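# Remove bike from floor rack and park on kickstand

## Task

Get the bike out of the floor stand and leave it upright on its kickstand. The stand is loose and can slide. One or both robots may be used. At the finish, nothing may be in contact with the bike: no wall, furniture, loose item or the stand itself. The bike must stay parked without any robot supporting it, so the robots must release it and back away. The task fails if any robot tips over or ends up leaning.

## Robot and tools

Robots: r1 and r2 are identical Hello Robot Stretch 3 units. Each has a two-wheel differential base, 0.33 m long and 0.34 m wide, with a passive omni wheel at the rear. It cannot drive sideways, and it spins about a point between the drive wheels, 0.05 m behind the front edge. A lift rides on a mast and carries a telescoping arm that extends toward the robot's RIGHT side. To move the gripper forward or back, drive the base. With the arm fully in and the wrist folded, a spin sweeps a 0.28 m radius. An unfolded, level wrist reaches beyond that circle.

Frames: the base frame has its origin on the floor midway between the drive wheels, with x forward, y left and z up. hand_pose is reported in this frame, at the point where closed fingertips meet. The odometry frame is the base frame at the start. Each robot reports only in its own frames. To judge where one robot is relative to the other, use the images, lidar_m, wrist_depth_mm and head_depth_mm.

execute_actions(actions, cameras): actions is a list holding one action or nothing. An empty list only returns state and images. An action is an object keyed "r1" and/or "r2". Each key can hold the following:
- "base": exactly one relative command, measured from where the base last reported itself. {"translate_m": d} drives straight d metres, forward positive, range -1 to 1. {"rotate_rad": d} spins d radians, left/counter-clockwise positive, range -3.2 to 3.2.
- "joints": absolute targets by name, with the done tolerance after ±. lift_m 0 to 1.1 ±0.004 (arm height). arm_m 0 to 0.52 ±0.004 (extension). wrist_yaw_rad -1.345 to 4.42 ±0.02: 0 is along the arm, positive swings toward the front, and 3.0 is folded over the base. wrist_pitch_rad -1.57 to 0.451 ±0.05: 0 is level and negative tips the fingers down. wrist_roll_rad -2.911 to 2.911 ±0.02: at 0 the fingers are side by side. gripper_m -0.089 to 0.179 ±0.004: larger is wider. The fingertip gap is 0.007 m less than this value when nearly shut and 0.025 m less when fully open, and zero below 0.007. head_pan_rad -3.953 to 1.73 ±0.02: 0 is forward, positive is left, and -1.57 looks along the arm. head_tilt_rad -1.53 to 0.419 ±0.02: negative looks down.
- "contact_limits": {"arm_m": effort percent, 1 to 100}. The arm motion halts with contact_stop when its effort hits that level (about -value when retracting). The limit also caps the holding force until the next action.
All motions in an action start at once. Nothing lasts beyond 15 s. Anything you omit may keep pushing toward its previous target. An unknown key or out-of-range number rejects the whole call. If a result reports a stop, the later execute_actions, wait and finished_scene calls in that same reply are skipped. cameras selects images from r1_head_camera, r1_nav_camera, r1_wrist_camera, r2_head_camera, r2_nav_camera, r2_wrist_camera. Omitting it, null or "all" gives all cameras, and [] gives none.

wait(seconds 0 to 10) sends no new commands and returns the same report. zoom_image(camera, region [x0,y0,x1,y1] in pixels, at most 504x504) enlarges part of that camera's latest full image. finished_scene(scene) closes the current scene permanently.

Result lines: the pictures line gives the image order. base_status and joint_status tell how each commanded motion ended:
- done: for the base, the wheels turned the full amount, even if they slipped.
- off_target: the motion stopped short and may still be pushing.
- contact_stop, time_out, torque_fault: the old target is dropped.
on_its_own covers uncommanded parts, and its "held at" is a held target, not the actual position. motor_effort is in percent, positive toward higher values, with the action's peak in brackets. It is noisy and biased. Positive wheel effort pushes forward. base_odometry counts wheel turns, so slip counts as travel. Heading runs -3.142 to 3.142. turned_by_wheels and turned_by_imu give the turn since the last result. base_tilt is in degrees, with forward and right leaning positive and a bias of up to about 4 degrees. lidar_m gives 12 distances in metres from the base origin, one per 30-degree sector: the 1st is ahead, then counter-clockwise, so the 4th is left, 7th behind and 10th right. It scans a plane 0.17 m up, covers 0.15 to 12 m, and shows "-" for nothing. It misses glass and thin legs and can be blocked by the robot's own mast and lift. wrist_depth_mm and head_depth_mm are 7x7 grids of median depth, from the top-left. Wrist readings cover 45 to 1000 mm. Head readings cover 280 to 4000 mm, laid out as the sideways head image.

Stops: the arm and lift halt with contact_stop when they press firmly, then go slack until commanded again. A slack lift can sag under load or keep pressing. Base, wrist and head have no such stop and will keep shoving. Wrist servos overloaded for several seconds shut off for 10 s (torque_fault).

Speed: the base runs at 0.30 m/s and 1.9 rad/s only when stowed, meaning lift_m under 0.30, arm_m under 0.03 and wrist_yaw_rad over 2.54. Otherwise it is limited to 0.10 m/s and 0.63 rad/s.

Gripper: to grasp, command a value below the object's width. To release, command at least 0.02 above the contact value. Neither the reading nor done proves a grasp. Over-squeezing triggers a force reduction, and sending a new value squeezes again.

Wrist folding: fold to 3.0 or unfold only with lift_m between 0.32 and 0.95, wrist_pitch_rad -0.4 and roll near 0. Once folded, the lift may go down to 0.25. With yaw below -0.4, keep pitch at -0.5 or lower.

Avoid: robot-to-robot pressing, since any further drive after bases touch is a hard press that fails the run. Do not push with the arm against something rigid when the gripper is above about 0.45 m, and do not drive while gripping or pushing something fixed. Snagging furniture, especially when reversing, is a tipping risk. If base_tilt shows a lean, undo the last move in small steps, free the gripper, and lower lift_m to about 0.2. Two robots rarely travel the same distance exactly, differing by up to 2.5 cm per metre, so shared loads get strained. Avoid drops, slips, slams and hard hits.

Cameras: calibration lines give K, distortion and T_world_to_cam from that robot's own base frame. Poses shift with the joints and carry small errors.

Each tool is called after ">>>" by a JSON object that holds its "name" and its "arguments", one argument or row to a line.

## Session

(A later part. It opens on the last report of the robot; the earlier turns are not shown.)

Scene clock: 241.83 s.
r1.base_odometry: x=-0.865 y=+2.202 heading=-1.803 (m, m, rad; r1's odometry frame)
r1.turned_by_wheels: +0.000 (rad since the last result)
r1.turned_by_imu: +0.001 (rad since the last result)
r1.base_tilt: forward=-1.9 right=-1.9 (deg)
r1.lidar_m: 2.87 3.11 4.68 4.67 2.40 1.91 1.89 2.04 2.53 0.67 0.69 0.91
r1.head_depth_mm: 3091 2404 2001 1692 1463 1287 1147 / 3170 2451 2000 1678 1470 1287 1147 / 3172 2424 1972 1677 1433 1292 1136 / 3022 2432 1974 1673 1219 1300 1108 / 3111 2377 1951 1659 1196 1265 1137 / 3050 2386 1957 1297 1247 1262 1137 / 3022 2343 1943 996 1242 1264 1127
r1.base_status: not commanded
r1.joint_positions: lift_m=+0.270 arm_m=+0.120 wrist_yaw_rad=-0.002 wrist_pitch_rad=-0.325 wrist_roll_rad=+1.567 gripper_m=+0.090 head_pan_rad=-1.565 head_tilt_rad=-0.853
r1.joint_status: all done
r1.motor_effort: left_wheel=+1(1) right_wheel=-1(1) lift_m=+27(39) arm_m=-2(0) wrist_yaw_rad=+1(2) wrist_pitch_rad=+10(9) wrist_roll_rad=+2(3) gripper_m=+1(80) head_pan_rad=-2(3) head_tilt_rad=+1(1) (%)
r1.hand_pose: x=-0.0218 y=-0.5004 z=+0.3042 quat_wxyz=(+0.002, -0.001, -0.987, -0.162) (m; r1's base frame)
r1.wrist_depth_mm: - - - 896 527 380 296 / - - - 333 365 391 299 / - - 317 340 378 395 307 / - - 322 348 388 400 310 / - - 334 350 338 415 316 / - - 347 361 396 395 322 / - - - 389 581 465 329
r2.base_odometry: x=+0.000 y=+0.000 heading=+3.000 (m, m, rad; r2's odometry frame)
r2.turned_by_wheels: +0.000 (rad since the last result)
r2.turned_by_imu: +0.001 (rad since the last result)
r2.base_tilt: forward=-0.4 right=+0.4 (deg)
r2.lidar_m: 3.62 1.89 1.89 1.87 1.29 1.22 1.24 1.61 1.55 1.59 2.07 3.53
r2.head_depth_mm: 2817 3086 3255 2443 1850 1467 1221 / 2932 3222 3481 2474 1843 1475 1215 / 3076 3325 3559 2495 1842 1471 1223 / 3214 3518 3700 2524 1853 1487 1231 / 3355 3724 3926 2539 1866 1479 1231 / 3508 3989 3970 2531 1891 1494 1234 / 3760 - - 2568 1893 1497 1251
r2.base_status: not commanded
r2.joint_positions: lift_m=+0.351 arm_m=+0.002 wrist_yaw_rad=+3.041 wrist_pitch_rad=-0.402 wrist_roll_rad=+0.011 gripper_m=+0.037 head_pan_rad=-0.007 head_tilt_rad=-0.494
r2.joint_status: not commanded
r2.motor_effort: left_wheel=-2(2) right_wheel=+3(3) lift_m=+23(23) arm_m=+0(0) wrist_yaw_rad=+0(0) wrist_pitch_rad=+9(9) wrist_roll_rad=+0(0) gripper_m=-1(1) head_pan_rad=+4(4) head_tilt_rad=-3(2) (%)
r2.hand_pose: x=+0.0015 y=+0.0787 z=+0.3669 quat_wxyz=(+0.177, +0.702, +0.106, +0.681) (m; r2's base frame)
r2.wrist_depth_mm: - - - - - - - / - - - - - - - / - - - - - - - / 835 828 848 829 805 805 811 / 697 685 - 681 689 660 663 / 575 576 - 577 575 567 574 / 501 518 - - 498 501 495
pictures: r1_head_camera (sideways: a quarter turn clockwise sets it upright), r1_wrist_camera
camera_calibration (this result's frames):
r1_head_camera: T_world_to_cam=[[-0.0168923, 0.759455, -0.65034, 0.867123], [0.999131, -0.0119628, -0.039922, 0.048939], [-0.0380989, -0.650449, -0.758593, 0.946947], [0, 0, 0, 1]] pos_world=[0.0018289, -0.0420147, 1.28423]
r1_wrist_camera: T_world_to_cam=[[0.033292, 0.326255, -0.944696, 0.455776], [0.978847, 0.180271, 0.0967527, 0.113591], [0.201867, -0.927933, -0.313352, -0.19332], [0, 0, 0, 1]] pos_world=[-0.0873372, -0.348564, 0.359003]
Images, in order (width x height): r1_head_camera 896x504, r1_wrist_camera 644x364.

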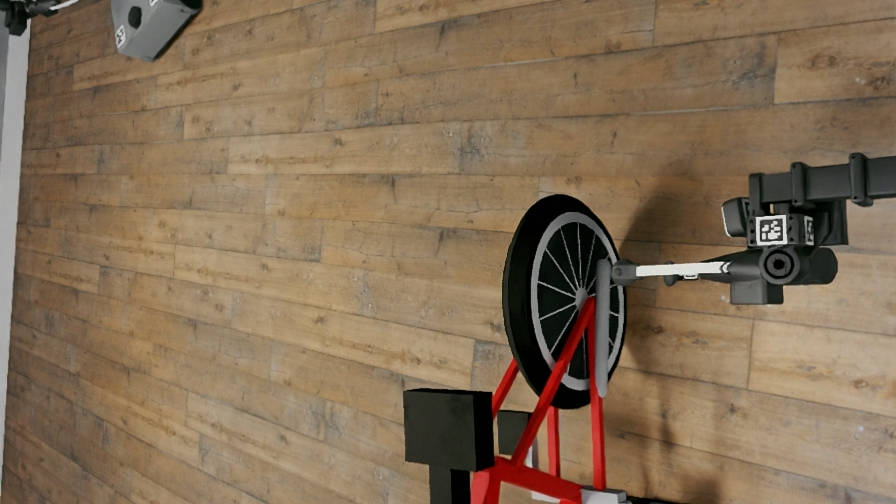

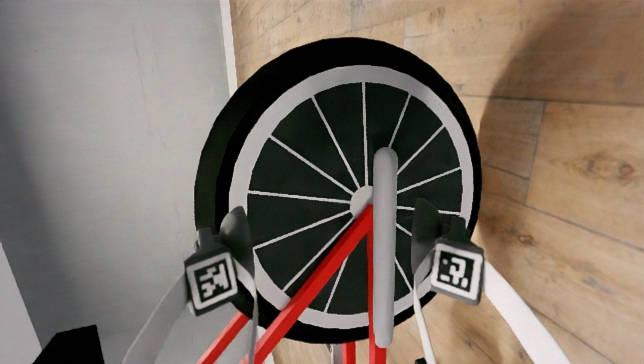

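>>> {"name": "execute_actions", "arguments": {
  "actions": [
    {"r1":{"joints":{"lift_m":0.19,"gripper_m":0.07}}}
  ],
  "cameras": []
}}

>>> {"name": "execute_actions", "arguments": {
  "actions": [
    {"r1":{"joints":{"arm_m":0.265}}}
  ],
  "cameras": ["r1_head_camera","r1_wrist_camera"]
}}

Scene clock: 249.17 s.
r1.base_odometry: x=-0.865 y=+2.202 heading=-1.803 (m, m, rad; r1's odometry frame)
r1.turned_by_wheels: +0.000 (rad since the last result)
r1.turned_by_imu: +0.001 (rad since the last result)
r1.base_tilt: forward=-2.0 right=-1.8 (deg)
r1.lidar_m: 2.87 3.09 4.68 4.68 2.41 1.91 1.89 2.04 2.53 0.67 0.69 0.92
r1.head_depth_mm: 3081 2394 1993 1684 1463 1284 1156 / 3177 2472 1984 1689 1466 1284 1150 / 3127 2421 1969 1659 1435 1277 1152 / 3092 2414 1976 1664 1230 1281 1109 / 3062 2377 1947 1683 1193 1280 1130 / 3073 2361 1937 1304 1249 1277 1135 / 3042 2350 1950 994 1240 1260 1130
r1.base_status: not commanded
r1.joint_positions: lift_m=+0.190 arm_m=+0.120 wrist_yaw_rad=-0.002 wrist_pitch_rad=-0.324 wrist_roll_rad=+1.567 gripper_m=+0.070 head_pan_rad=-1.565 head_tilt_rad=-0.853
r1.joint_status: all done
r1.motor_effort: left_wheel=+1(1) right_wheel=-1(1) lift_m=+27(28) arm_m=-2(2) wrist_yaw_rad=+1(2) wrist_pitch_rad=+9(10) wrist_roll_rad=+2(2) gripper_m=+0(72) head_pan_rad=-2(2) head_tilt_rad=+1(1) (%)
r1.hand_pose: x=-0.0218 y=-0.5005 z=+0.2244 quat_wxyz=(+0.002, -0.001, -0.987, -0.161) (m; r1's base frame)
r1.wrist_depth_mm: - - - 656 422 295 229 / - - 303 330 389 302 232 / - 293 310 336 380 311 236 / - 299 317 341 387 319 241 / - 303 319 341 387 325 244 / - 314 - 357 400 318 249 / - - 344 368 494 361 256
r2.base_odometry: x=+0.000 y=+0.000 heading=+3.000 (m, m, rad; r2's odometry frame)
r2.turned_by_wheels: +0.000 (rad since the last result)
r2.turned_by_imu: +0.001 (rad since the last result)
r2.base_tilt: forward=-0.4 right=+0.5 (deg)
r2.lidar_m: 3.62 1.89 1.89 1.87 1.29 1.22 1.24 1.61 1.56 1.59 2.07 3.54
r2.head_depth_mm: 2860 3074 3287 2452 1840 1456 1209 / 2941 3203 3433 2458 1846 1466 1219 / 3042 3388 3542 2510 1856 1478 1219 / 3184 3484 3703 2516 1863 1479 1232 / 3364 3791 3929 2527 1881 1497 1233 / 3465 3930 3949 2551 1879 1487 1237 / 3656 - - 2548 1888 1506 1243
r2.base_status: not commanded
r2.joint_positions: lift_m=+0.351 arm_m=+0.002 wrist_yaw_rad=+3.041 wrist_pitch_rad=-0.402 wrist_roll_rad=+0.011 gripper_m=+0.037 head_pan_rad=-0.007 head_tilt_rad=-0.494
r2.joint_status: not commanded
r2.motor_effort: left_wheel=-2(2) right_wheel=+3(3) lift_m=+23(23) arm_m=+0(1) wrist_yaw_rad=+0(0) wrist_pitch_rad=+9(9) wrist_roll_rad=+0(0) gripper_m=-1(0) head_pan_rad=+4(4) head_tilt_rad=-2(2) (%)
r2.hand_pose: x=+0.0015 y=+0.0787 z=+0.3669 quat_wxyz=(+0.177, +0.702, +0.106, +0.681) (m; r2's base frame)
r2.wrist_depth_mm: - - - - - - - / - - - - - - - / - - - - - - - / 832 820 831 840 838 809 806 / 680 684 - 682 694 675 671 / 575 581 - 573 575 570 561 / 504 521 - - 495 500 489
pictures: none
No camera images: the call's "cameras" was empty. Leave "cameras" out to get every camera's image.

Scene clock: 251.50 s.
r1.base_odometry: x=-0.865 y=+2.202 heading=-1.803 (m, m, rad; r1's odometry frame)
r1.turned_by_wheels: +0.000 (rad since the last result)
r1.turned_by_imu: +0.000 (rad since the last result)
r1.base_tilt: forward=-2.0 right=-1.9 (deg)
r1.lidar_m: 2.87 3.09 4.69 4.68 2.40 1.91 1.89 2.04 2.52 0.67 0.69 0.92
r1.head_depth_mm: 3106 2389 2011 1686 1471 1287 1148 / 3175 2447 1976 1687 1463 1282 1152 / 3123 2416 1985 1681 1429 1278 1138 / 3131 2403 1969 1668 1191 1223 1137 / 3099 2407 1951 1665 1198 1269 1142 / 3037 2394 1950 1300 1243 1258 1134 / 3061 2344 1929 969 1242 1265 1143
r1.base_status: not commanded
r1.joint_positions: lift_m=+0.190 arm_m=+0.265 wrist_yaw_rad=-0.002 wrist_pitch_rad=-0.343 wrist_roll_rad=+1.568 gripper_m=+0.070 head_pan_rad=-1.565 head_tilt_rad=-0.853
r1.joint_status: all done
r1.motor_effort: left_wheel=+1(1) right_wheel=-1(1) lift_m=+27(28) arm_m=+4(4) wrist_yaw_rad=+2(2) wrist_pitch_rad=+17(17) wrist_roll_rad=+1(2) gripper_m=-4(2) head_pan_rad=-2(2) head_tilt_rad=+1(1) (%)
r1.hand_pose: x=-0.0218 y=-0.6426 z=+0.2198 quat_wxyz=(+0.002, -0.001, -0.985, -0.171) (m; r1's base frame)
r1.wrist_depth_mm: - - 171 184 208 288 224 / - 161 170 188 208 270 228 / 164 159 174 192 214 244 231 / 156 162 178 196 220 249 236 / 156 167 179 199 152 259 239 / 159 167 - 202 162 278 245 / 163 171 191 188 240 267 248
r2.base_odometry: x=+0.000 y=+0.000 heading=+3.000 (m, m, rad; r2's odometry frame)
r2.turned_by_wheels: +0.000 (rad since the last result)
r2.turned_by_imu: +0.000 (rad since the last result)
r2.base_tilt: forward=-0.4 right=+0.5 (deg)
r2.lidar_m: 3.62 1.89 1.88 1.87 1.29 1.22 1.24 1.61 1.55 1.59 2.06 3.52
r2.head_depth_mm: 2827 3001 3300 2438 1857 1459 1214 / 2927 3289 3456 2470 1823 1471 1218 / 3066 3300 3566 2516 1866 1478 1228 / 3209 3492 3673 2512 1876 1482 1225 / 3367 3713 3887 2498 1874 1485 1232 / 3574 3883 3953 2519 1873 1484 1234 / 3683 - - 2549 1891 1500 1242
r2.base_status: not commanded
r2.joint_positions: lift_m=+0.351 arm_m=+0.002 wrist_yaw_rad=+3.041 wrist_pitch_rad=-0.402 wrist_roll_rad=+0.011 gripper_m=+0.037 head_pan_rad=-0.007 head_tilt_rad=-0.494
r2.joint_status: not commanded
r2.motor_effort: left_wheel=-2(1) right_wheel=+3(4) lift_m=+22(23) arm_m=-1(1) wrist_yaw_rad=+1(1) wrist_pitch_rad=+9(9) wrist_roll_rad=+0(0) gripper_m=-1(0) head_pan_rad=+3(4) head_tilt_rad=-2(2) (%)
r2.hand_pose: x=+0.0015 y=+0.0787 z=+0.3669 quat_wxyz=(+0.177, +0.702, +0.106, +0.681) (m; r2's base frame)
r2.wrist_depth_mm: - - - - - - - / - - - - - - - / - - - - - - - / 827 813 839 819 813 804 787 / 687 686 - 671 680 665 665 / 573 569 - 571 563 564 573 / 500 518 - - 503 500 496
pictures: r1_head_camera (sideways: a quarter turn clockwise sets it upright), r1_wrist_camera
camera_calibration (this result's frames):
r1_head_camera: T_world_to_cam=[[-0.0168921, 0.759455, -0.65034, 0.867123], [0.999131, -0.0119631, -0.039922, 0.048939], [-0.038099, -0.650449, -0.758593, 0.946947], [0, 0, 0, 1]] pos_world=[0.00182889, -0.0420147, 1.28423]
r1_wrist_camera: T_world_to_cam=[[0.0347837, 0.343908, -0.938359, 0.432397], [0.978791, 0.177947, 0.1015, 0.144849], [0.201885, -0.921988, -0.330424, -0.344145], [0, 0, 0, 1]] pos_world=[-0.0873396, -0.491778, 0.277328]
Images, in order (width x height): r1_head_camera 896x504, r1_wrist_camera 644x364.

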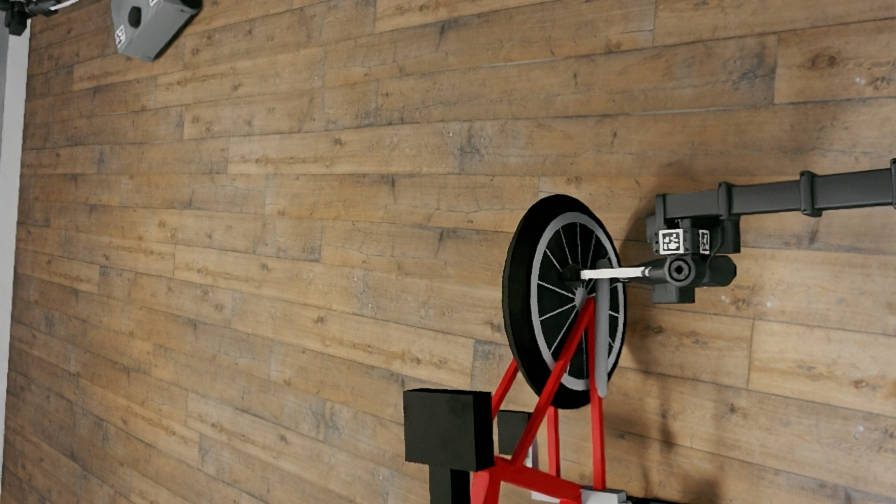

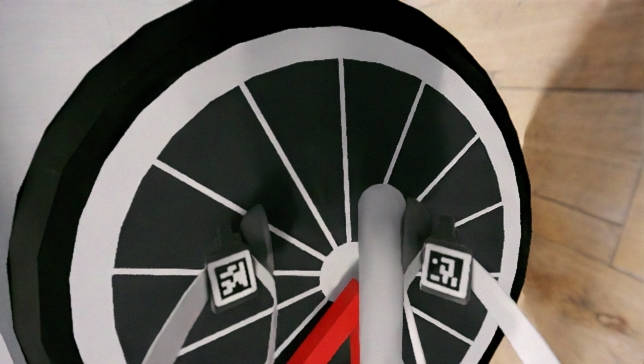

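Straddled. Lower.

>>> {"name": "execute_actions", "arguments": {
  "actions": [
    {"r1":{"joints":{"lift_m":0.06}}}
  ],
  "cameras": ["r1_head_camera","r1_wrist_camera"]
}}

Scene clock: 256.43 s.
r1.base_odometry: x=-0.865 y=+2.202 heading=-1.803 (m, m, rad; r1's odometry frame)
r1.turned_by_wheels: +0.000 (rad since the last result)
r1.turned_by_imu: +0.000 (rad since the last result)
r1.base_tilt: forward=-2.0 right=-1.9 (deg)
r1.lidar_m: 2.87 3.10 4.68 4.66 2.41 1.91 1.89 2.04 2.53 0.67 0.69 0.91
r1.head_depth_mm: 3066 2390 2006 1699 1472 1290 1154 / 3229 2449 1988 1688 1447 1288 1148 / 3207 2433 1990 1676 1428 1295 1152 / 3120 2420 1992 1659 1230 1214 1151 / 3027 2389 1949 1654 1194 1274 1134 / 3046 2356 1959 1309 1248 1266 1136 / 3037 2383 1929 974 1244 1264 1131
r1.base_status: not commanded
r1.joint_positions: lift_m=+0.140 arm_m=+0.264 wrist_yaw_rad=-0.002 wrist_pitch_rad=-0.253 wrist_roll_rad=+1.569 gripper_m=+0.070 head_pan_rad=-1.565 head_tilt_rad=-0.852
r1.joint_status: lift_m contact_stop (moved -0.051 of -0.130)
r1.on_its_own: lift_m is slack since a contact_stop, until your next command for it (your +0.060 is given up)
r1.motor_effort: left_wheel=-3(4) right_wheel=+3(4) lift_m=+35(41) arm_m=+7(7) wrist_yaw_rad=+3(3) wrist_pitch_rad=-19(21) wrist_roll_rad=+1(1) gripper_m=-10(10) head_pan_rad=-3(2) head_tilt_rad=+0(1) (%)
r1.hand_pose: x=-0.0220 y=-0.6510 z=+0.1906 quat_wxyz=(+0.001, -0.001, -0.992, -0.127) (m; r1's base frame)
r1.wrist_depth_mm: - 163 165 177 191 266 202 / - 159 170 180 193 239 203 / 156 162 173 185 198 215 209 / 158 166 176 189 203 220 211 / 161 170 184 142 206 227 214 / 165 172 188 193 212 236 218 / 168 179 189 170 222 240 222
r2.base_odometry: x=+0.000 y=+0.000 heading=+3.000 (m, m, rad; r2's odometry frame)
r2.turned_by_wheels: +0.000 (rad since the last result)
r2.turned_by_imu: +0.001 (rad since the last result)
r2.base_tilt: forward=-0.4 right=+0.4 (deg)
r2.lidar_m: 3.62 1.88 1.89 1.86 1.29 1.22 1.24 1.62 1.56 1.58 2.06 3.54
r2.head_depth_mm: 2828 3086 3318 2481 1835 1459 1213 / 2929 3219 3473 2503 1845 1465 1220 / 3053 3326 3515 2464 1854 1475 1219 / 3150 3506 3748 2512 1876 1494 1228 / 3354 3735 3870 2540 1877 1483 1232 / 3507 3891 3896 2535 1873 1488 1243 / 3682 - - 2558 1895 1486 1238
r2.base_status: not commanded
r2.joint_positions: lift_m=+0.351 arm_m=+0.002 wrist_yaw_rad=+3.041 wrist_pitch_rad=-0.402 wrist_roll_rad=+0.011 gripper_m=+0.037 head_pan_rad=-0.007 head_tilt_rad=-0.494
r2.joint_status: not commanded
r2.motor_effort: left_wheel=-2(2) right_wheel=+4(4) lift_m=+23(23) arm_m=+0(1) wrist_yaw_rad=+0(1) wrist_pitch_rad=+9(9) wrist_roll_rad=+1(0) gripper_m=-1(1) head_pan_rad=+4(4) head_tilt_rad=-2(2) (%)
r2.hand_pose: x=+0.0015 y=+0.0787 z=+0.3669 quat_wxyz=(+0.177, +0.702, +0.106, +0.681) (m; r2's base frame)
r2.wrist_depth_mm: - - - - - - - / - - - - - - - / - - - - - - - / 815 836 835 801 809 822 807 / 686 685 - 675 693 670 668 / 582 581 - 577 573 565 578 / 508 516 - - 493 502 495
pictures: r1_head_camera (sideways: a quarter turn clockwise sets it upright), r1_wrist_camera
camera_calibration (this result's frames):
r1_head_camera: T_world_to_cam=[[-0.0168908, 0.759231, -0.650602, 0.867465], [0.999131, -0.0119767, -0.0399157, 0.0489308], [-0.0380973, -0.650711, -0.758369, 0.946655], [0, 0, 0, 1]] pos_world=[0.00182893, -0.0420208, 1.28424]
r1_wrist_camera: T_world_to_cam=[[0.0360915, 0.257804, -0.965523, 0.357093], [0.978868, 0.185479, 0.0861149, 0.157288], [0.201285, -0.948227, -0.245661, -0.394717], [0, 0, 0, 1]] pos_world=[-0.0874017, -0.495515, 0.23427]
Images, in order (width x height): r1_head_camera 896x504, r1_wrist_camera 644x364.

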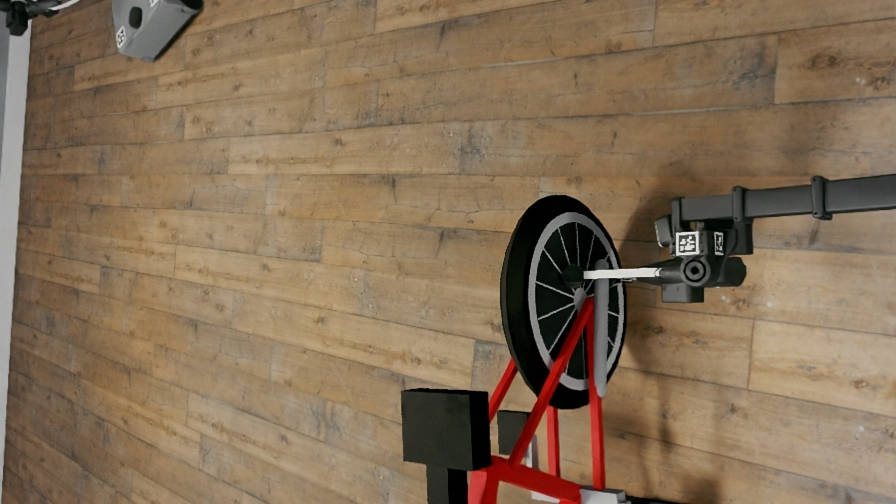

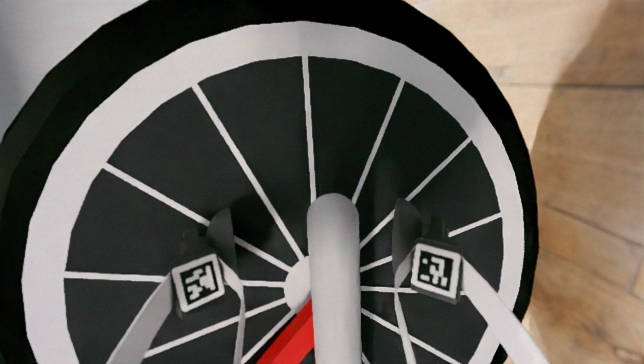

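>>> {"name": "execute_actions", "arguments": {
  "actions": [
    {"r1":{"base":{"translate_m":-0.03},"joints":{"lift_m":0.19,"arm_m":0.235,"wrist_pitch_rad":-0.3}}}
  ],
  "cameras": []
}}

>>> {"name": "execute_actions", "arguments": {
  "actions": [
    {"r1":{"joints":{"lift_m":0.06}}}
  ],
  "cameras": ["r1_head_camera","r1_wrist_camera"]
}}

Scene clock: 268.60 s.
r1.base_odometry: x=-0.858 y=+2.231 heading=-1.803 (m, m, rad; r1's odometry frame)
r1.turned_by_wheels: +0.000 (rad since the last result)
r1.turned_by_imu: +0.001 (rad since the last result)
r1.base_tilt: forward=-2.0 right=-1.9 (deg)
r1.lidar_m: 2.90 3.12 4.73 4.68 2.36 1.88 1.86 2.01 2.55 0.67 0.69 0.91
r1.head_depth_mm: 2920 2400 1980 1688 1476 1296 1147 / 3231 2447 2003 1670 1462 1282 1152 / 3117 2397 1983 1676 1449 1305 1145 / 3143 2410 1977 1675 1225 - 1140 / 3099 2408 1985 1660 1202 1273 1133 / 3063 2356 1933 1622 1188 1266 1131 / 3029 2372 1927 971 1349 1264 1132
r1.base_status: done
r1.joint_positions: lift_m=+0.190 arm_m=+0.235 wrist_yaw_rad=+0.003 wrist_pitch_rad=-0.313 wrist_roll_rad=+1.569 gripper_m=+0.070 head_pan_rad=-1.565 head_tilt_rad=-0.852
r1.joint_status: all done
r1.motor_effort: left_wheel=+1(9) right_wheel=-1(10) lift_m=+43(46) arm_m=-3(6) wrist_yaw_rad=-3(11) wrist_pitch_rad=+5(19) wrist_roll_rad=+0(1) gripper_m=+1(12) head_pan_rad=-2(2) head_tilt_rad=+1(1) (%)
r1.hand_pose: x=-0.0207 y=-0.6166 z=+0.2263 quat_wxyz=(+0.001, +0.001, -0.988, -0.156) (m; r1's base frame)
r1.wrist_depth_mm: - - - 676 422 299 229 / - - 205 215 239 304 234 / - 200 202 220 241 283 237 / - 195 206 227 250 279 243 / - 195 206 229 244 286 248 / - 199 - 234 195 300 250 / - 202 223 231 270 300 256
r2.base_odometry: x=+0.000 y=+0.000 heading=+3.000 (m, m, rad; r2's odometry frame)
r2.turned_by_wheels: +0.000 (rad since the last result)
r2.turned_by_imu: +0.001 (rad since the last result)
r2.base_tilt: forward=-0.3 right=+0.5 (deg)
r2.lidar_m: 3.62 1.89 1.88 1.86 1.29 1.22 1.24 1.61 1.56 1.59 2.07 3.54
r2.head_depth_mm: 2811 3070 3266 2481 1837 1454 1218 / 2951 3177 3473 2477 1844 1455 1222 / 3062 3349 3604 2482 1855 1470 1221 / 3180 3518 3679 2477 1865 1482 1223 / 3329 3739 3930 2512 1870 1479 1233 / 3521 3970 3975 2527 1867 1492 1238 / 3695 - - 2559 1872 1504 1245
r2.base_status: not commanded
r2.joint_positions: lift_m=+0.351 arm_m=+0.002 wrist_yaw_rad=+3.041 wrist_pitch_rad=-0.402 wrist_roll_rad=+0.011 gripper_m=+0.037 head_pan_rad=-0.007 head_tilt_rad=-0.494
r2.joint_status: not commanded
r2.motor_effort: left_wheel=-1(2) right_wheel=+4(3) lift_m=+23(23) arm_m=-1(1) wrist_yaw_rad=+1(0) wrist_pitch_rad=+9(9) wrist_roll_rad=+0(0) gripper_m=-1(0) head_pan_rad=+4(3) head_tilt_rad=-1(2) (%)
r2.hand_pose: x=+0.0015 y=+0.0787 z=+0.3669 quat_wxyz=(+0.177, +0.702, +0.106, +0.681) (m; r2's base frame)
r2.wrist_depth_mm: - - - - - - - / - - - - - - - / - - - - - - - / 838 830 852 813 817 813 820 / 683 693 - 664 677 670 661 / 582 579 - 582 569 574 571 / 504 514 - - 498 499 490
pictures: none
No camera images: the call's "cameras" was empty. Leave "cameras" out to get every camera's image.

Scene clock: 270.30 s.
r1.base_odometry: x=-0.858 y=+2.231 heading=-1.803 (m, m, rad; r1's odometry frame)
r1.turned_by_wheels: +0.000 (rad since the last result)
r1.turned_by_imu: +0.000 (rad since the last result)
r1.base_tilt: forward=-2.0 right=-1.9 (deg)
r1.lidar_m: 2.90 3.13 4.72 4.68 2.36 1.88 1.86 2.01 2.55 0.67 0.69 0.92
r1.head_depth_mm: 2986 2348 2013 1692 1466 1289 1154 / 3134 2455 2021 1677 1466 1289 1152 / 3140 2418 1991 1669 1454 1288 1137 / 3089 2405 1990 1664 1220 1329 1142 / 3123 2418 1968 1671 1201 1271 1137 / 3054 2381 1952 1619 1183 1269 1131 / 3109 2373 1951 970 1345 1263 1126
r1.base_status: not commanded
r1.joint_positions: lift_m=+0.092 arm_m=+0.235 wrist_yaw_rad=+0.001 wrist_pitch_rad=-0.220 wrist_roll_rad=+1.574 gripper_m=+0.070 head_pan_rad=-1.565 head_tilt_rad=-0.852
r1.joint_status: lift_m contact_stop (moved -0.097 of -0.130)
r1.on_its_own: lift_m is slack since a contact_stop, until your next command for it (your +0.060 is given up); wrist_pitch_rad is at rest, and its effort (-32) is outside its rest range (-20 to +32)
r1.motor_effort: left_wheel=-1(1) right_wheel=+1(1) lift_m=+34(39) arm_m=+0(2) wrist_yaw_rad=+0(2) wrist_pitch_rad=-32(35) wrist_roll_rad=-2(2) gripper_m=-11(12) head_pan_rad=-2(2) head_tilt_rad=+1(1) (%)
r1.hand_pose: x=-0.0211 y=-0.6247 z=+0.1513 quat_wxyz=(-0.001, +0.000, -0.994, -0.110) (m; r1's base frame)
r1.wrist_depth_mm: - - - 610 335 222 166 / - 188 194 206 323 228 170 / 182 186 197 208 226 233 172 / 183 190 202 215 229 239 175 / 186 193 209 220 231 244 179 / 191 199 159 227 240 238 181 / 196 207 211 234 250 273 183
r2.base_odometry: x=+0.000 y=+0.000 heading=+3.000 (m, m, rad; r2's odometry frame)
r2.turned_by_wheels: +0.000 (rad since the last result)
r2.turned_by_imu: +0.000 (rad since the last result)
r2.base_tilt: forward=-0.4 right=+0.4 (deg)
r2.lidar_m: 3.60 1.88 1.89 1.87 1.29 1.21 1.24 1.62 1.56 1.59 2.06 3.54
r2.head_depth_mm: 2829 3051 3250 2459 1850 1465 1223 / 2991 3270 3415 2465 1860 1465 1222 / 3082 3330 3513 2517 1854 1476 1223 / 3207 3518 3741 2522 1848 1477 1228 / 3336 3722 3915 2509 1863 1493 1232 / 3486 3898 3892 2541 1889 1500 1233 / 3729 - - 2551 1887 1501 1247
r2.base_status: not commanded
r2.joint_positions: lift_m=+0.351 arm_m=+0.002 wrist_yaw_rad=+3.041 wrist_pitch_rad=-0.402 wrist_roll_rad=+0.011 gripper_m=+0.037 head_pan_rad=-0.007 head_tilt_rad=-0.494
r2.joint_status: not commanded
r2.motor_effort: left_wheel=-2(2) right_wheel=+3(3) lift_m=+23(23) arm_m=-1(0) wrist_yaw_rad=+0(0) wrist_pitch_rad=+9(9) wrist_roll_rad=+0(0) gripper_m=-1(1) head_pan_rad=+4(3) head_tilt_rad=-2(2) (%)
r2.hand_pose: x=+0.0015 y=+0.0787 z=+0.3669 quat_wxyz=(+0.177, +0.702, +0.106, +0.681) (m; r2's base frame)
r2.wrist_depth_mm: - - - - - - - / - - - - - - - / - - - - - - - / 821 829 831 822 814 829 804 / 685 678 - 668 681 670 674 / 586 575 - 581 573 573 576 / 503 520 - - 496 501 500
pictures: r1_head_camera (sideways: a quarter turn clockwise sets it upright), r1_wrist_camera
camera_calibration (this result's frames):
r1_head_camera: T_world_to_cam=[[-0.0168895, 0.75899, -0.650884, 0.867832], [0.999131, -0.0119913, -0.039909, 0.0489221], [-0.0380955, -0.650992, -0.758128, 0.946342], [0, 0, 0, 1]] pos_world=[0.00182898, -0.0420274, 1.28426]
r1_wrist_camera: T_world_to_cam=[[0.0398253, 0.226176, -0.973272, 0.293772], [0.978034, 0.190628, 0.0843196, 0.158443], [0.204604, -0.955252, -0.213616, -0.388807], [0, 0, 0, 1]] pos_world=[-0.0871107, -0.468056, 0.189505]
Images, in order (width x height): r1_head_camera 896x504, r1_wrist_camera 644x364.

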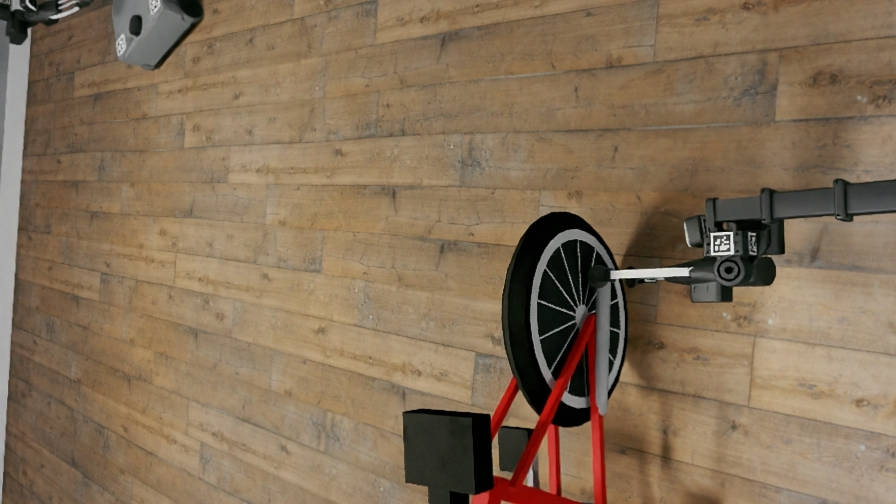

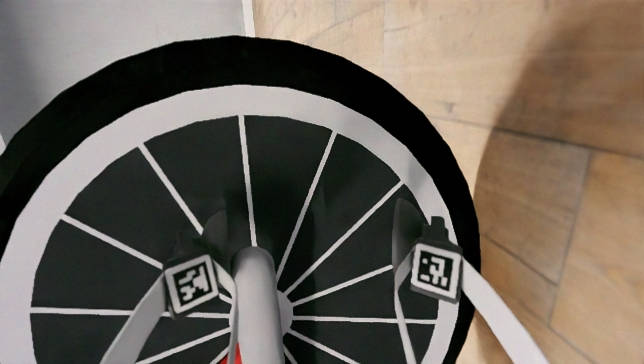

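>>> {"name": "execute_actions", "arguments": {
  "actions": [
    {"r1":{"joints":{"lift_m":0.19,"arm_m":0.225,"wrist_pitch_rad":-0.3}}}
  ],
  "cameras": []
}}

>>> {"name": "execute_actions", "arguments": {
  "actions": [
    {"r1":{"base":{"translate_m":0.22}}}
  ],
  "cameras": ["r1_head_camera","r1_wrist_camera"]
}}

>>> {"name": "execute_actions", "arguments": {
  "actions": [
    {"r1":{"joints":{"lift_m":0.06}}}
  ],
  "cameras": ["r1_head_camera","r1_wrist_camera"]
}}

Scene clock: 280.97 s.
r1.base_odometry: x=-0.858 y=+2.231 heading=-1.803 (m, m, rad; r1's odometry frame)
r1.turned_by_wheels: +0.000 (rad since the last result)
r1.turned_by_imu: +0.001 (rad since the last result)
r1.base_tilt: forward=-2.0 right=-1.9 (deg)
r1.lidar_m: 2.90 3.13 4.72 4.68 2.36 1.88 1.86 2.01 2.55 0.67 0.69 0.91
r1.head_depth_mm: 2962 2397 2007 1701 1471 1292 1151 / 3219 2451 1984 1679 1457 1286 1144 / 3093 2428 1988 1691 1450 1306 1147 / 3097 2407 1971 1675 1229 - 1136 / 3089 2390 1949 1660 1200 1271 1133 / 3056 2384 1946 1633 1192 1265 1129 / 3023 2367 1947 967 1356 1266 1125
r1.base_status: not commanded
r1.joint_positions: lift_m=+0.190 arm_m=+0.225 wrist_yaw_rad=+0.001 wrist_pitch_rad=-0.313 wrist_roll_rad=+1.574 gripper_m=+0.070 head_pan_rad=-1.565 head_tilt_rad=-0.852
r1.joint_status: all done
r1.motor_effort: left_wheel=+0(1) right_wheel=+0(1) lift_m=+43(44) arm_m=-2(4) wrist_yaw_rad=+0(2) wrist_pitch_rad=+5(32) wrist_roll_rad=-2(2) gripper_m=+0(11) head_pan_rad=-2(2) head_tilt_rad=+1(1) (%)
r1.hand_pose: x=-0.0211 y=-0.6065 z=+0.2263 quat_wxyz=(-0.001, +0.000, -0.988, -0.156) (m; r1's base frame)
r1.wrist_depth_mm: - - - 670 425 299 228 / - - 215 226 259 304 234 / - 211 212 231 254 296 238 / - 204 216 237 261 287 243 / - 204 216 237 262 295 246 / - 207 - 240 269 307 252 / - 212 231 233 285 311 256
r2.base_odometry: x=+0.000 y=+0.000 heading=+3.000 (m, m, rad; r2's odometry frame)
r2.turned_by_wheels: +0.000 (rad since the last result)
r2.turned_by_imu: +0.001 (rad since the last result)
r2.base_tilt: forward=-0.4 right=+0.5 (deg)
r2.lidar_m: 3.63 1.88 1.89 1.87 1.29 1.22 1.24 1.61 1.56 1.59 2.07 3.54
r2.head_depth_mm: 2839 3081 3326 2489 1836 1461 1216 / 2937 3168 3426 2494 1842 1451 1227 / 3029 3352 3567 2464 1860 1470 1229 / 3151 3508 3688 2502 1860 1481 1225 / 3377 3664 3873 2527 1863 1486 1235 / 3558 3911 3933 2532 1873 1496 1237 / 3725 - - 2566 1896 1495 1247
r2.base_status: not commanded
r2.joint_positions: lift_m=+0.351 arm_m=+0.002 wrist_yaw_rad=+3.041 wrist_pitch_rad=-0.402 wrist_roll_rad=+0.011 gripper_m=+0.037 head_pan_rad=-0.007 head_tilt_rad=-0.494
r2.joint_status: not commanded
r2.motor_effort: left_wheel=-2(2) right_wheel=+3(3) lift_m=+23(23) arm_m=-1(1) wrist_yaw_rad=+0(1) wrist_pitch_rad=+9(9) wrist_roll_rad=+0(0) gripper_m=-1(0) head_pan_rad=+4(4) head_tilt_rad=-3(2) (%)
r2.hand_pose: x=+0.0015 y=+0.0787 z=+0.3669 quat_wxyz=(+0.177, +0.702, +0.106, +0.681) (m; r2's base frame)
r2.wrist_depth_mm: - - - - - - - / - - - - - - - / - - - - - - - / 842 834 842 815 811 806 813 / 691 680 - 675 679 677 673 / 585 590 - 575 575 576 570 / 506 513 - - 502 497 493
pictures: none
No camera images: the call's "cameras" was empty. Leave "cameras" out to get every camera's image.

Scene clock: 284.43 s.
r1.base_odometry: x=-0.909 y=+2.017 heading=-1.803 (m, m, rad; r1's odometry frame)
r1.turned_by_wheels: +0.000 (rad since the last result)
r1.turned_by_imu: -0.001 (rad since the last result)
r1.base_tilt: forward=-2.0 right=-1.8 (deg)
r1.lidar_m: 2.69 2.90 4.38 4.65 2.64 2.10 2.08 2.25 0.69 0.66 0.75 0.90
r1.head_depth_mm: 3237 2468 2008 1702 1465 1298 1144 / 3164 2445 1994 1673 1379 1286 1150 / 3106 2435 2001 1664 1203 1310 1146 / 3091 2424 1983 1610 1201 - 1145 / 3112 2418 1962 984 1366 1278 1141 / 3033 2399 1945 1020 1207 1267 1137 / 2950 2363 1936 1651 1206 1239 1130
r1.base_status: done
r1.joint_positions: lift_m=+0.190 arm_m=+0.225 wrist_yaw_rad=+0.001 wrist_pitch_rad=-0.313 wrist_roll_rad=+1.574 gripper_m=+0.070 head_pan_rad=-1.565 head_tilt_rad=-0.852
r1.joint_status: not commanded
r1.motor_effort: left_wheel=+0(7) right_wheel=-1(5) lift_m=+43(43) arm_m=-2(2) wrist_yaw_rad=-1(2) wrist_pitch_rad=+5(5) wrist_roll_rad=-2(2) gripper_m=-1(0) head_pan_rad=-2(2) head_tilt_rad=+1(1) (%)
r1.hand_pose: x=-0.0211 y=-0.6065 z=+0.2263 quat_wxyz=(-0.001, +0.000, -0.988, -0.156) (m; r1's base frame)
r1.wrist_depth_mm: 171 180 193 178 231 257 228 / 179 184 194 209 238 263 235 / - 188 204 213 244 283 237 / - 193 208 219 252 318 241 / - - 221 227 418 326 247 / - - - 310 584 324 252 / - - - 325 521 369 258
r2.base_odometry: x=+0.000 y=+0.000 heading=+3.000 (m, m, rad; r2's odometry frame)
r2.turned_by_wheels: +0.000 (rad since the last result)
r2.turned_by_imu: +0.001 (rad since the last result)
r2.base_tilt: forward=-0.4 right=+0.4 (deg)
r2.lidar_m: 3.63 1.88 1.89 1.86 1.29 1.22 1.24 1.62 1.56 1.59 2.07 3.54
r2.head_depth_mm: 2846 3083 3296 2473 1841 1470 1215 / 2894 3233 3464 2486 1840 1462 1218 / 3027 3326 3527 2475 1845 1464 1226 / 3190 3510 3745 2516 1857 1481 1229 / 3352 3802 3880 2498 1859 1488 1233 / 3499 3911 3893 2540 1885 1490 1246 / 3704 - - 2552 1874 1489 1243
r2.base_status: not commanded
r2.joint_positions: lift_m=+0.351 arm_m=+0.002 wrist_yaw_rad=+3.041 wrist_pitch_rad=-0.402 wrist_roll_rad=+0.011 gripper_m=+0.037 head_pan_rad=-0.007 head_tilt_rad=-0.494
r2.joint_status: not commanded
r2.motor_effort: left_wheel=-2(2) right_wheel=+3(3) lift_m=+22(23) arm_m=-1(0) wrist_yaw_rad=+0(1) wrist_pitch_rad=+9(9) wrist_roll_rad=+0(0) gripper_m=-1(1) head_pan_rad=+3(3) head_tilt_rad=-2(2) (%)
r2.hand_pose: x=+0.0015 y=+0.0787 z=+0.3669 quat_wxyz=(+0.177, +0.702, +0.106, +0.681) (m; r2's base frame)
r2.wrist_depth_mm: - - - - - - - / - - - - - - - / - - - - - - - / 843 837 831 816 801 813 811 / 683 681 - 686 694 670 667 / 583 582 - 583 568 571 563 / 506 522 - - 500 497 496
pictures: r1_head_camera (sideways: a quarter turn clockwise sets it upright), r1_wrist_camera
camera_calibration (this result's frames):
r1_head_camera: T_world_to_cam=[[-0.0168894, 0.75899, -0.650884, 0.867832], [0.999131, -0.0119915, -0.039909, 0.0489221], [-0.0380956, -0.650992, -0.758128, 0.946342], [0, 0, 0, 1]] pos_world=[0.00182897, -0.0420274, 1.28426]
r1_wrist_camera: T_world_to_cam=[[0.0397055, 0.31563, -0.948051, 0.411213], [0.97805, 0.181955, 0.101539, 0.139522], [0.204551, -0.931274, -0.301477, -0.321042], [0, 0, 0, 1]] pos_world=[-0.0871178, -0.454156, 0.278898]
Images, in order (width x height): r1_head_camera 896x504, r1_wrist_camera 644x364.

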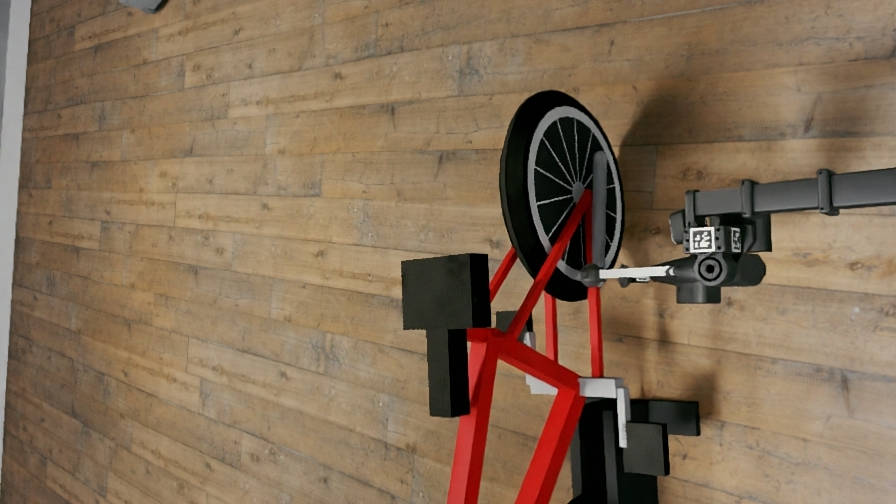

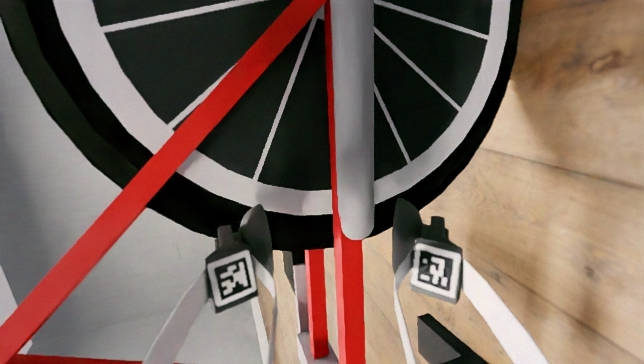

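Scene clock: 286.13 s.
r1.base_odometry: x=-0.909 y=+2.017 heading=-1.803 (m, m, rad; r1's odometry frame)
r1.turned_by_wheels: +0.000 (rad since the last result)
r1.turned_by_imu: +0.000 (rad since the last result)
r1.base_tilt: forward=-1.9 right=-1.8 (deg)
r1.lidar_m: 2.68 2.90 4.37 4.64 2.64 2.10 2.07 2.24 0.69 0.67 0.75 0.90
r1.head_depth_mm: 3260 2457 1995 1693 1460 1287 1145 / 3167 2472 1988 1692 1387 1287 1147 / 3104 2456 1989 1667 1200 1288 1146 / 3123 2419 1962 1601 1198 1317 1136 / 3068 2416 1978 986 1367 1277 1138 / 3064 2378 1956 1017 1217 1264 1133 / 3024 2372 1948 1659 1207 1240 1135
r1.base_status: not commanded
r1.joint_positions: lift_m=+0.085 arm_m=+0.225 wrist_yaw_rad=+0.001 wrist_pitch_rad=-0.216 wrist_roll_rad=+1.574 gripper_m=+0.070 head_pan_rad=-1.565 head_tilt_rad=-0.852
r1.joint_status: lift_m contact_stop (moved -0.105 of -0.130)
r1.on_its_own: lift_m is slack since a contact_stop, until your next command for it (your +0.060 is given up); wrist_pitch_rad is at rest, and its effort (-33) is outside its rest range (-20 to +32)
r1.motor_effort: left_wheel=+1(0) right_wheel=-1(1) lift_m=+35(39) arm_m=+1(2) wrist_yaw_rad=-1(0) wrist_pitch_rad=-33(36) wrist_roll_rad=-1(2) gripper_m=-14(14) head_pan_rad=-2(2) head_tilt_rad=+1(1) (%)
r1.hand_pose: x=-0.0211 y=-0.6149 z=+0.1451 quat_wxyz=(-0.001, +0.000, -0.994, -0.108) (m; r1's base frame)
r1.wrist_depth_mm: 173 162 149 199 212 217 161 / 165 184 161 205 218 221 163 / 160 188 163 210 224 227 166 / 185 193 198 216 294 230 169 / 240 197 178 234 451 236 171 / - - 331 - 464 230 174 / - - - - 400 266 179
r2.base_odometry: x=+0.000 y=+0.000 heading=+3.000 (m, m, rad; r2's odometry frame)
r2.turned_by_wheels: +0.000 (rad since the last result)
r2.turned_by_imu: +0.000 (rad since the last result)
r2.base_tilt: forward=-0.3 right=+0.5 (deg)
r2.lidar_m: 3.60 1.88 1.88 1.87 1.29 1.22 1.24 1.61 1.55 1.58 2.07 3.54
r2.head_depth_mm: 2847 3066 3278 2463 1841 1463 1219 / 2899 3206 3471 2453 1840 1469 1226 / 3074 3337 3606 2478 1837 1472 1223 / 3181 3475 3693 2530 1864 1481 1235 / 3350 3703 3961 2522 1870 1485 1235 / 3572 3900 3887 2559 1897 1484 1244 / 3670 - - 2541 1900 1499 1239
r2.base_status: not commanded
r2.joint_positions: lift_m=+0.351 arm_m=+0.002 wrist_yaw_rad=+3.041 wrist_pitch_rad=-0.402 wrist_roll_rad=+0.011 gripper_m=+0.037 head_pan_rad=-0.007 head_tilt_rad=-0.494
r2.joint_status: not commanded
r2.motor_effort: left_wheel=-2(2) right_wheel=+3(3) lift_m=+23(23) arm_m=-1(0) wrist_yaw_rad=+0(0) wrist_pitch_rad=+9(9) wrist_roll_rad=+0(0) gripper_m=-1(1) head_pan_rad=+4(4) head_tilt_rad=-2(2) (%)
r2.hand_pose: x=+0.0015 y=+0.0787 z=+0.3669 quat_wxyz=(+0.177, +0.702, +0.106, +0.681) (m; r2's base frame)
r2.wrist_depth_mm: - - - - - - - / - - - - - - - / - - - - - - - / 835 813 849 814 820 820 812 / 682 691 - 677 689 681 676 / 578 575 - 578 569 564 563 / 508 512 - - 505 494 493
pictures: r1_head_camera (sideways: a quarter turn clockwise sets it upright), r1_wrist_camera
camera_calibration (this result's frames):
r1_head_camera: T_world_to_cam=[[-0.0168893, 0.75899, -0.650884, 0.867832], [0.999131, -0.0119916, -0.039909, 0.0489221], [-0.0380957, -0.650992, -0.758128, 0.946342], [0, 0, 0, 1]] pos_world=[0.00182897, -0.0420274, 1.28426]
r1_wrist_camera: T_world_to_cam=[[0.0397985, 0.222315, -0.974162, 0.283278], [0.978031, 0.190985, 0.0835416, 0.157422], [0.204623, -0.956086, -0.20983, -0.38182], [0, 0, 0, 1]] pos_world=[-0.0871087, -0.458095, 0.18269]
Images, in order (width x height): r1_head_camera 896x504, r1_wrist_camera 644x364.

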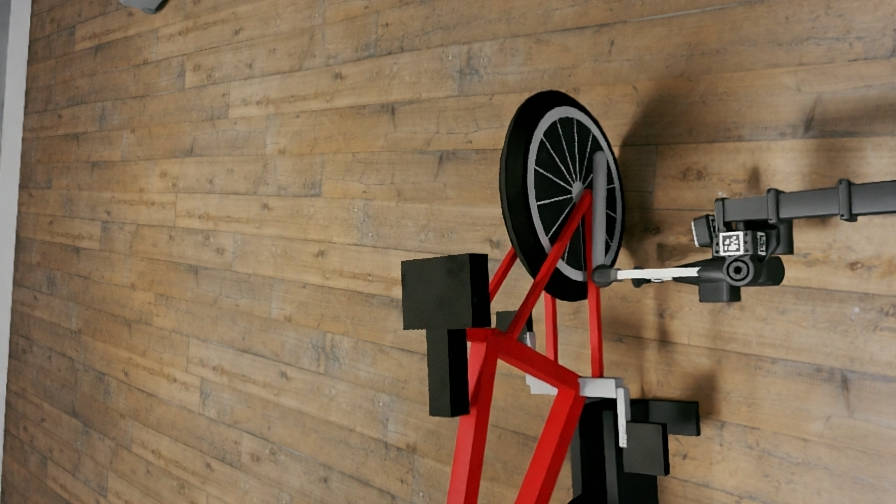

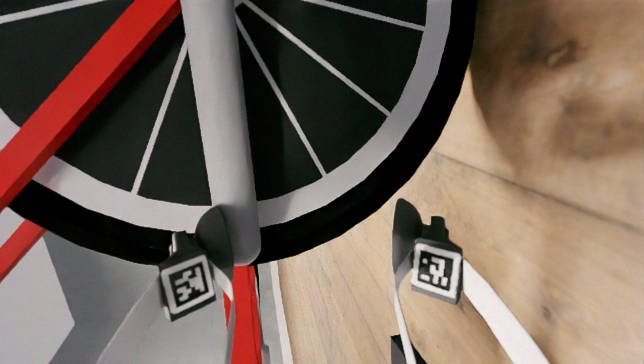

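>>> {"name": "execute_actions", "arguments": {
  "actions": [
    {"r1":{"joints":{"lift_m":0.19,"wrist_pitch_rad":-0.3}}}
  ],
  "cameras": []
}}

>>> {"name": "execute_actions", "arguments": {
  "actions": [
    {"r1":{"base":{"translate_m":-0.205},"joints":{"arm_m":0.24}}}
  ],
  "cameras": []
}}

>>> {"name": "execute_actions", "arguments": {
  "actions": [
    {"r1":{"joints":{"lift_m":0.15,"wrist_pitch_rad":-0.9}}}
  ],
  "cameras": ["r1_head_camera","r1_wrist_camera"]
}}

Scene clock: 305.37 s.
r1.base_odometry: x=-0.909 y=+2.017 heading=-1.803 (m, m, rad; r1's odometry frame)
r1.turned_by_wheels: +0.000 (rad since the last result)
r1.turned_by_imu: +0.001 (rad since the last result)
r1.base_tilt: forward=-1.9 right=-1.9 (deg)
r1.lidar_m: 2.68 2.91 4.37 4.64 2.65 2.10 2.07 2.24 0.69 0.66 0.75 0.90
r1.head_depth_mm: 3196 2451 2000 1699 1462 1283 1145 / 3166 2467 1988 1681 1387 1281 1152 / 3100 2426 1986 1674 1204 1303 1147 / 3122 2431 1982 1604 1202 - 1146 / 3074 2398 1963 986 1358 1266 1135 / 3064 2400 1949 1015 1209 1268 1129 / 3042 2361 1929 1662 1207 1242 1124
r1.base_status: not commanded
r1.joint_positions: lift_m=+0.190 arm_m=+0.225 wrist_yaw_rad=+0.001 wrist_pitch_rad=-0.313 wrist_roll_rad=+1.574 gripper_m=+0.070 head_pan_rad=-1.565 head_tilt_rad=-0.852
r1.joint_status: all done
r1.motor_effort: left_wheel=+0(0) right_wheel=-1(2) lift_m=+43(44) arm_m=+1(1) wrist_yaw_rad=+0(2) wrist_pitch_rad=+5(33) wrist_roll_rad=-2(2) gripper_m=+0(12) head_pan_rad=-2(2) head_tilt_rad=+1(1) (%)
r1.hand_pose: x=-0.0211 y=-0.6061 z=+0.2263 quat_wxyz=(-0.001, +0.000, -0.988, -0.156) (m; r1's base frame)
r1.wrist_depth_mm: 172 181 193 179 232 257 230 / 180 185 194 209 239 265 232 / - 187 205 214 244 286 238 / - 194 208 218 253 319 244 / - - 221 227 414 325 246 / - - - 309 590 319 252 / - - - 326 523 367 257
r2.base_odometry: x=+0.000 y=+0.000 heading=+3.000 (m, m, rad; r2's odometry frame)
r2.turned_by_wheels: +0.000 (rad since the last result)
r2.turned_by_imu: +0.001 (rad since the last result)
r2.base_tilt: forward=-0.3 right=+0.5 (deg)
r2.lidar_m: 3.63 1.89 1.89 1.86 1.29 1.22 1.24 1.61 1.56 1.59 2.07 3.54
r2.head_depth_mm: 2818 3076 3202 2505 1848 1462 1215 / 2947 3172 3484 2456 1862 1472 1224 / 3087 3343 3568 2479 1851 1473 1223 / 3198 3519 3700 2507 1855 1490 1236 / 3358 3688 3887 2546 1868 1481 1232 / 3499 3907 - 2573 1876 1483 1237 / 3632 - - 2574 1893 1489 1249
r2.base_status: not commanded
r2.joint_positions: lift_m=+0.351 arm_m=+0.002 wrist_yaw_rad=+3.041 wrist_pitch_rad=-0.402 wrist_roll_rad=+0.011 gripper_m=+0.037 head_pan_rad=-0.007 head_tilt_rad=-0.494
r2.joint_status: not commanded
r2.motor_effort: left_wheel=-2(2) right_wheel=+4(3) lift_m=+22(23) arm_m=+0(0) wrist_yaw_rad=+1(0) wrist_pitch_rad=+9(9) wrist_roll_rad=+0(1) gripper_m=-1(1) head_pan_rad=+4(4) head_tilt_rad=-2(2) (%)
r2.hand_pose: x=+0.0015 y=+0.0787 z=+0.3669 quat_wxyz=(+0.177, +0.702, +0.106, +0.681) (m; r2's base frame)
r2.wrist_depth_mm: - - - - - - - / - - - - - - - / - - - - - - - / 845 832 845 832 809 833 811 / 686 692 - 662 686 675 657 / 581 572 - 575 580 572 573 / 509 520 - - 497 497 494
pictures: none
No camera images: the call's "cameras" was empty. Leave "cameras" out to get every camera's image.

Scene clock: 308.47 s.
r1.base_odometry: x=-0.862 y=+2.216 heading=-1.803 (m, m, rad; r1's odometry frame)
r1.turned_by_wheels: +0.000 (rad since the last result)
r1.turned_by_imu: +0.002 (rad since the last result)
r1.base_tilt: forward=-1.9 right=-1.8 (deg)
r1.lidar_m: 2.88 3.11 4.70 4.67 2.39 1.89 1.87 2.03 2.52 0.67 0.69 0.91
r1.head_depth_mm: 3124 2379 1994 1686 1471 1293 1155 / 3158 2440 1999 1687 1458 1286 1156 / 3164 2418 1964 1665 1447 1308 1145 / 3071 2447 1979 1671 1216 - 1136 / 3056 2393 1947 1652 1201 1270 1145 / 3054 2393 1944 1592 1198 1268 1133 / 3038 2375 1929 973 1284 1265 1132
r1.base_status: done
r1.joint_positions: lift_m=+0.190 arm_m=+0.240 wrist_yaw_rad=+0.003 wrist_pitch_rad=-0.325 wrist_roll_rad=+1.572 gripper_m=+0.070 head_pan_rad=-1.565 head_tilt_rad=-0.852
r1.joint_status: all done
r1.motor_effort: left_wheel=+0(7) right_wheel=-1(14) lift_m=+43(43) arm_m=+2(3) wrist_yaw_rad=-3(24) wrist_pitch_rad=+10(16) wrist_roll_rad=-1(2) gripper_m=+1(3) head_pan_rad=-2(2) head_tilt_rad=+1(1) (%)
r1.hand_pose: x=-0.0207 y=-0.6197 z=+0.2236 quat_wxyz=(+0.000, +0.001, -0.987, -0.162) (m; r1's base frame)
r1.wrist_depth_mm: - - - 220 377 296 225 / - - 196 212 235 299 231 / - 188 197 217 239 281 234 / - 186 202 222 245 276 239 / - 191 203 224 181 285 244 / - 194 - 227 194 293 249 / - 195 219 216 270 295 252
r2.base_odometry: x=+0.000 y=+0.000 heading=+3.000 (m, m, rad; r2's odometry frame)
r2.turned_by_wheels: +0.000 (rad since the last result)
r2.turned_by_imu: +0.001 (rad since the last result)
r2.base_tilt: forward=-0.3 right=+0.5 (deg)
r2.lidar_m: 3.63 1.89 1.89 1.87 1.29 1.22 1.24 1.61 1.56 1.59 2.07 3.54
r2.head_depth_mm: 2836 3128 3301 2467 1830 1465 1219 / 2941 3176 3435 2496 1840 1460 1223 / 3047 3324 3599 2489 1851 1466 1224 / 3163 3534 3743 2520 1857 1480 1226 / 3361 3675 3920 2548 1871 1477 1225 / 3503 3906 3948 2544 1883 1483 1243 / 3769 - - 2564 1878 1490 1243
r2.base_status: not commanded
r2.joint_positions: lift_m=+0.351 arm_m=+0.002 wrist_yaw_rad=+3.041 wrist_pitch_rad=-0.402 wrist_roll_rad=+0.011 gripper_m=+0.037 head_pan_rad=-0.007 head_tilt_rad=-0.494
r2.joint_status: not commanded
r2.motor_effort: left_wheel=-2(2) right_wheel=+3(4) lift_m=+23(23) arm_m=+0(1) wrist_yaw_rad=+0(1) wrist_pitch_rad=+9(9) wrist_roll_rad=+0(0) gripper_m=-1(1) head_pan_rad=+4(4) head_tilt_rad=-2(2) (%)
r2.hand_pose: x=+0.0015 y=+0.0787 z=+0.3669 quat_wxyz=(+0.177, +0.702, +0.106, +0.681) (m; r2's base frame)
r2.wrist_depth_mm: - - - - - - - / - - - - - - - / - - - - - - - / 825 823 848 820 816 809 808 / 684 691 - 675 684 676 661 / 572 574 - 579 577 574 565 / 505 515 - - 498 499 492
pictures: none
No camera images: the call's "cameras" was empty. Leave "cameras" out to get every camera's image.

Scene clock: 312.77 s.
r1.base_odometry: x=-0.862 y=+2.216 heading=-1.803 (m, m, rad; r1's odometry frame)
r1.turned_by_wheels: +0.000 (rad since the last result)
r1.turned_by_imu: +0.001 (rad since the last result)
r1.base_tilt: forward=-1.9 right=-1.8 (deg)
r1.lidar_m: 2.88 3.13 4.71 4.68 2.39 1.90 1.87 2.02 2.52 0.59 0.68 0.91
r1.head_depth_mm: 3061 2381 2014 1682 1469 1284 1153 / 3141 2430 1970 1696 1466 1289 1149 / 3154 2423 1985 1668 1455 1302 1138 / 3125 2413 1982 1672 1213 1314 1141 / 3079 2404 1960 1672 1187 1276 1131 / 3080 2330 1956 1598 1190 1257 1139 / 3048 2342 1945 990 1345 1257 1136
r1.base_status: not commanded
r1.joint_positions: lift_m=+0.201 arm_m=+0.240 wrist_yaw_rad=+0.001 wrist_pitch_rad=-0.771 wrist_roll_rad=+1.572 gripper_m=+0.070 head_pan_rad=-1.565 head_tilt_rad=-0.852
r1.joint_status: lift_m contact_stop (moved +0.011 of -0.040); wrist_pitch_rad off_target (ended at -0.771, target -0.900)
r1.on_its_own: lift_m is slack since a contact_stop, until your next command for it (your +0.150 is given up); wrist_pitch_rad is at rest, and its effort (-50) is outside its rest range (-20 to +32)
r1.motor_effort: left_wheel=+0(0) right_wheel=-1(0) lift_m=+30(37) arm_m=+3(3) wrist_yaw_rad=-1(3) wrist_pitch_rad=-50(84) wrist_roll_rad=+0(1) gripper_m=-17(28) head_pan_rad=-2(1) head_tilt_rad=+0(1) (%)
r1.hand_pose: x=-0.0213 y=-0.5514 z=+0.1432 quat_wxyz=(+0.000, +0.000, -0.926, -0.376) (m; r1's base frame)
r1.wrist_depth_mm: - 239 433 327 257 214 181 / 179 205 257 337 268 218 186 / 182 207 253 331 277 225 190 / 184 209 256 331 285 231 196 / 185 209 262 335 319 239 201 / 187 204 219 339 326 238 206 / 189 203 213 385 315 263 211
r2.base_odometry: x=+0.000 y=+0.000 heading=+3.000 (m, m, rad; r2's odometry frame)
r2.turned_by_wheels: +0.000 (rad since the last result)
r2.turned_by_imu: +0.001 (rad since the last result)
r2.base_tilt: forward=-0.3 right=+0.5 (deg)
r2.lidar_m: 3.60 1.89 1.89 1.87 1.29 1.22 1.24 1.61 1.55 1.59 2.06 3.54
r2.head_depth_mm: 2853 3090 3293 2466 1839 1459 1218 / 2930 3265 3505 2494 1848 1465 1225 / 3097 3372 3595 2486 1853 1463 1217 / 3185 3573 3699 2509 1852 1484 1225 / 3394 3637 3853 2529 1858 1482 1225 / 3460 3873 3936 2528 1861 1491 1237 / 3713 - - 2554 1889 1496 1235
r2.base_status: not commanded
r2.joint_positions: lift_m=+0.351 arm_m=+0.002 wrist_yaw_rad=+3.041 wrist_pitch_rad=-0.402 wrist_roll_rad=+0.011 gripper_m=+0.037 head_pan_rad=-0.007 head_tilt_rad=-0.494
r2.joint_status: not commanded
r2.motor_effort: left_wheel=-2(1) right_wheel=+4(4) lift_m=+23(23) arm_m=-1(1) wrist_yaw_rad=+1(0) wrist_pitch_rad=+9(9) wrist_roll_rad=+0(0) gripper_m=-1(1) head_pan_rad=+4(4) head_tilt_rad=-2(2) (%)
r2.hand_pose: x=+0.0015 y=+0.0787 z=+0.3669 quat_wxyz=(+0.177, +0.702, +0.106, +0.681) (m; r2's base frame)
r2.wrist_depth_mm: - - - - - - - / - - - - - - - / - - - - - - - / 841 835 839 825 810 829 809 / 680 684 - 668 689 676 670 / 582 576 - 585 571 565 565 / 506 515 - - 499 496 498
pictures: r1_head_camera (sideways: a quarter turn clockwise sets it upright), r1_wrist_camera
camera_calibration (this result's frames):
r1_head_camera: T_world_to_cam=[[-0.0168893, 0.758986, -0.650888, 0.867838], [0.999131, -0.0119918, -0.0399089, 0.048922], [-0.0380956, -0.650997, -0.758124, 0.946337], [0, 0, 0, 1]] pos_world=[0.00182897, -0.0420275, 1.28426]
r1_wrist_camera: T_world_to_cam=[[0.0372891, 0.702109, -0.711092, 0.494217], [0.978293, 0.119506, 0.169297, 0.0939805], [0.203845, -0.701969, -0.682412, -0.113745], [0, 0, 0, 1]] pos_world=[-0.087183, -0.438071, 0.257902]
Images, in order (width x height): r1_head_camera 896x504, r1_wrist_camera 644x364.

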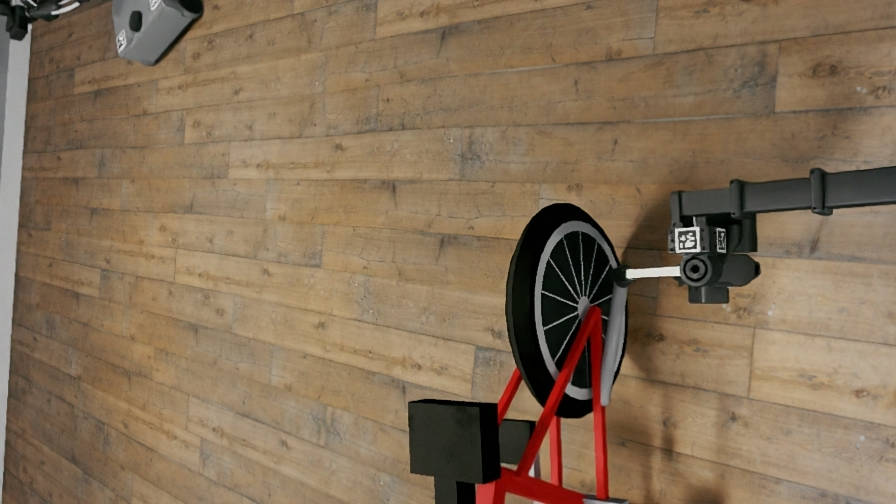

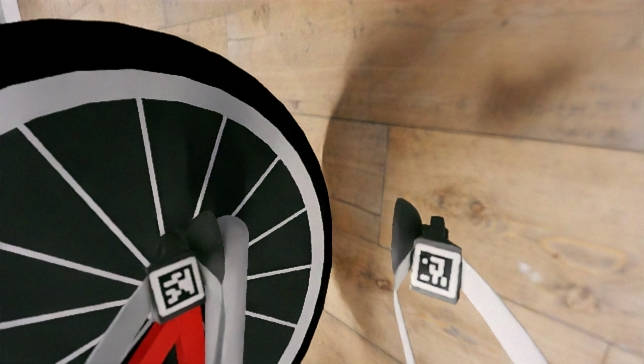

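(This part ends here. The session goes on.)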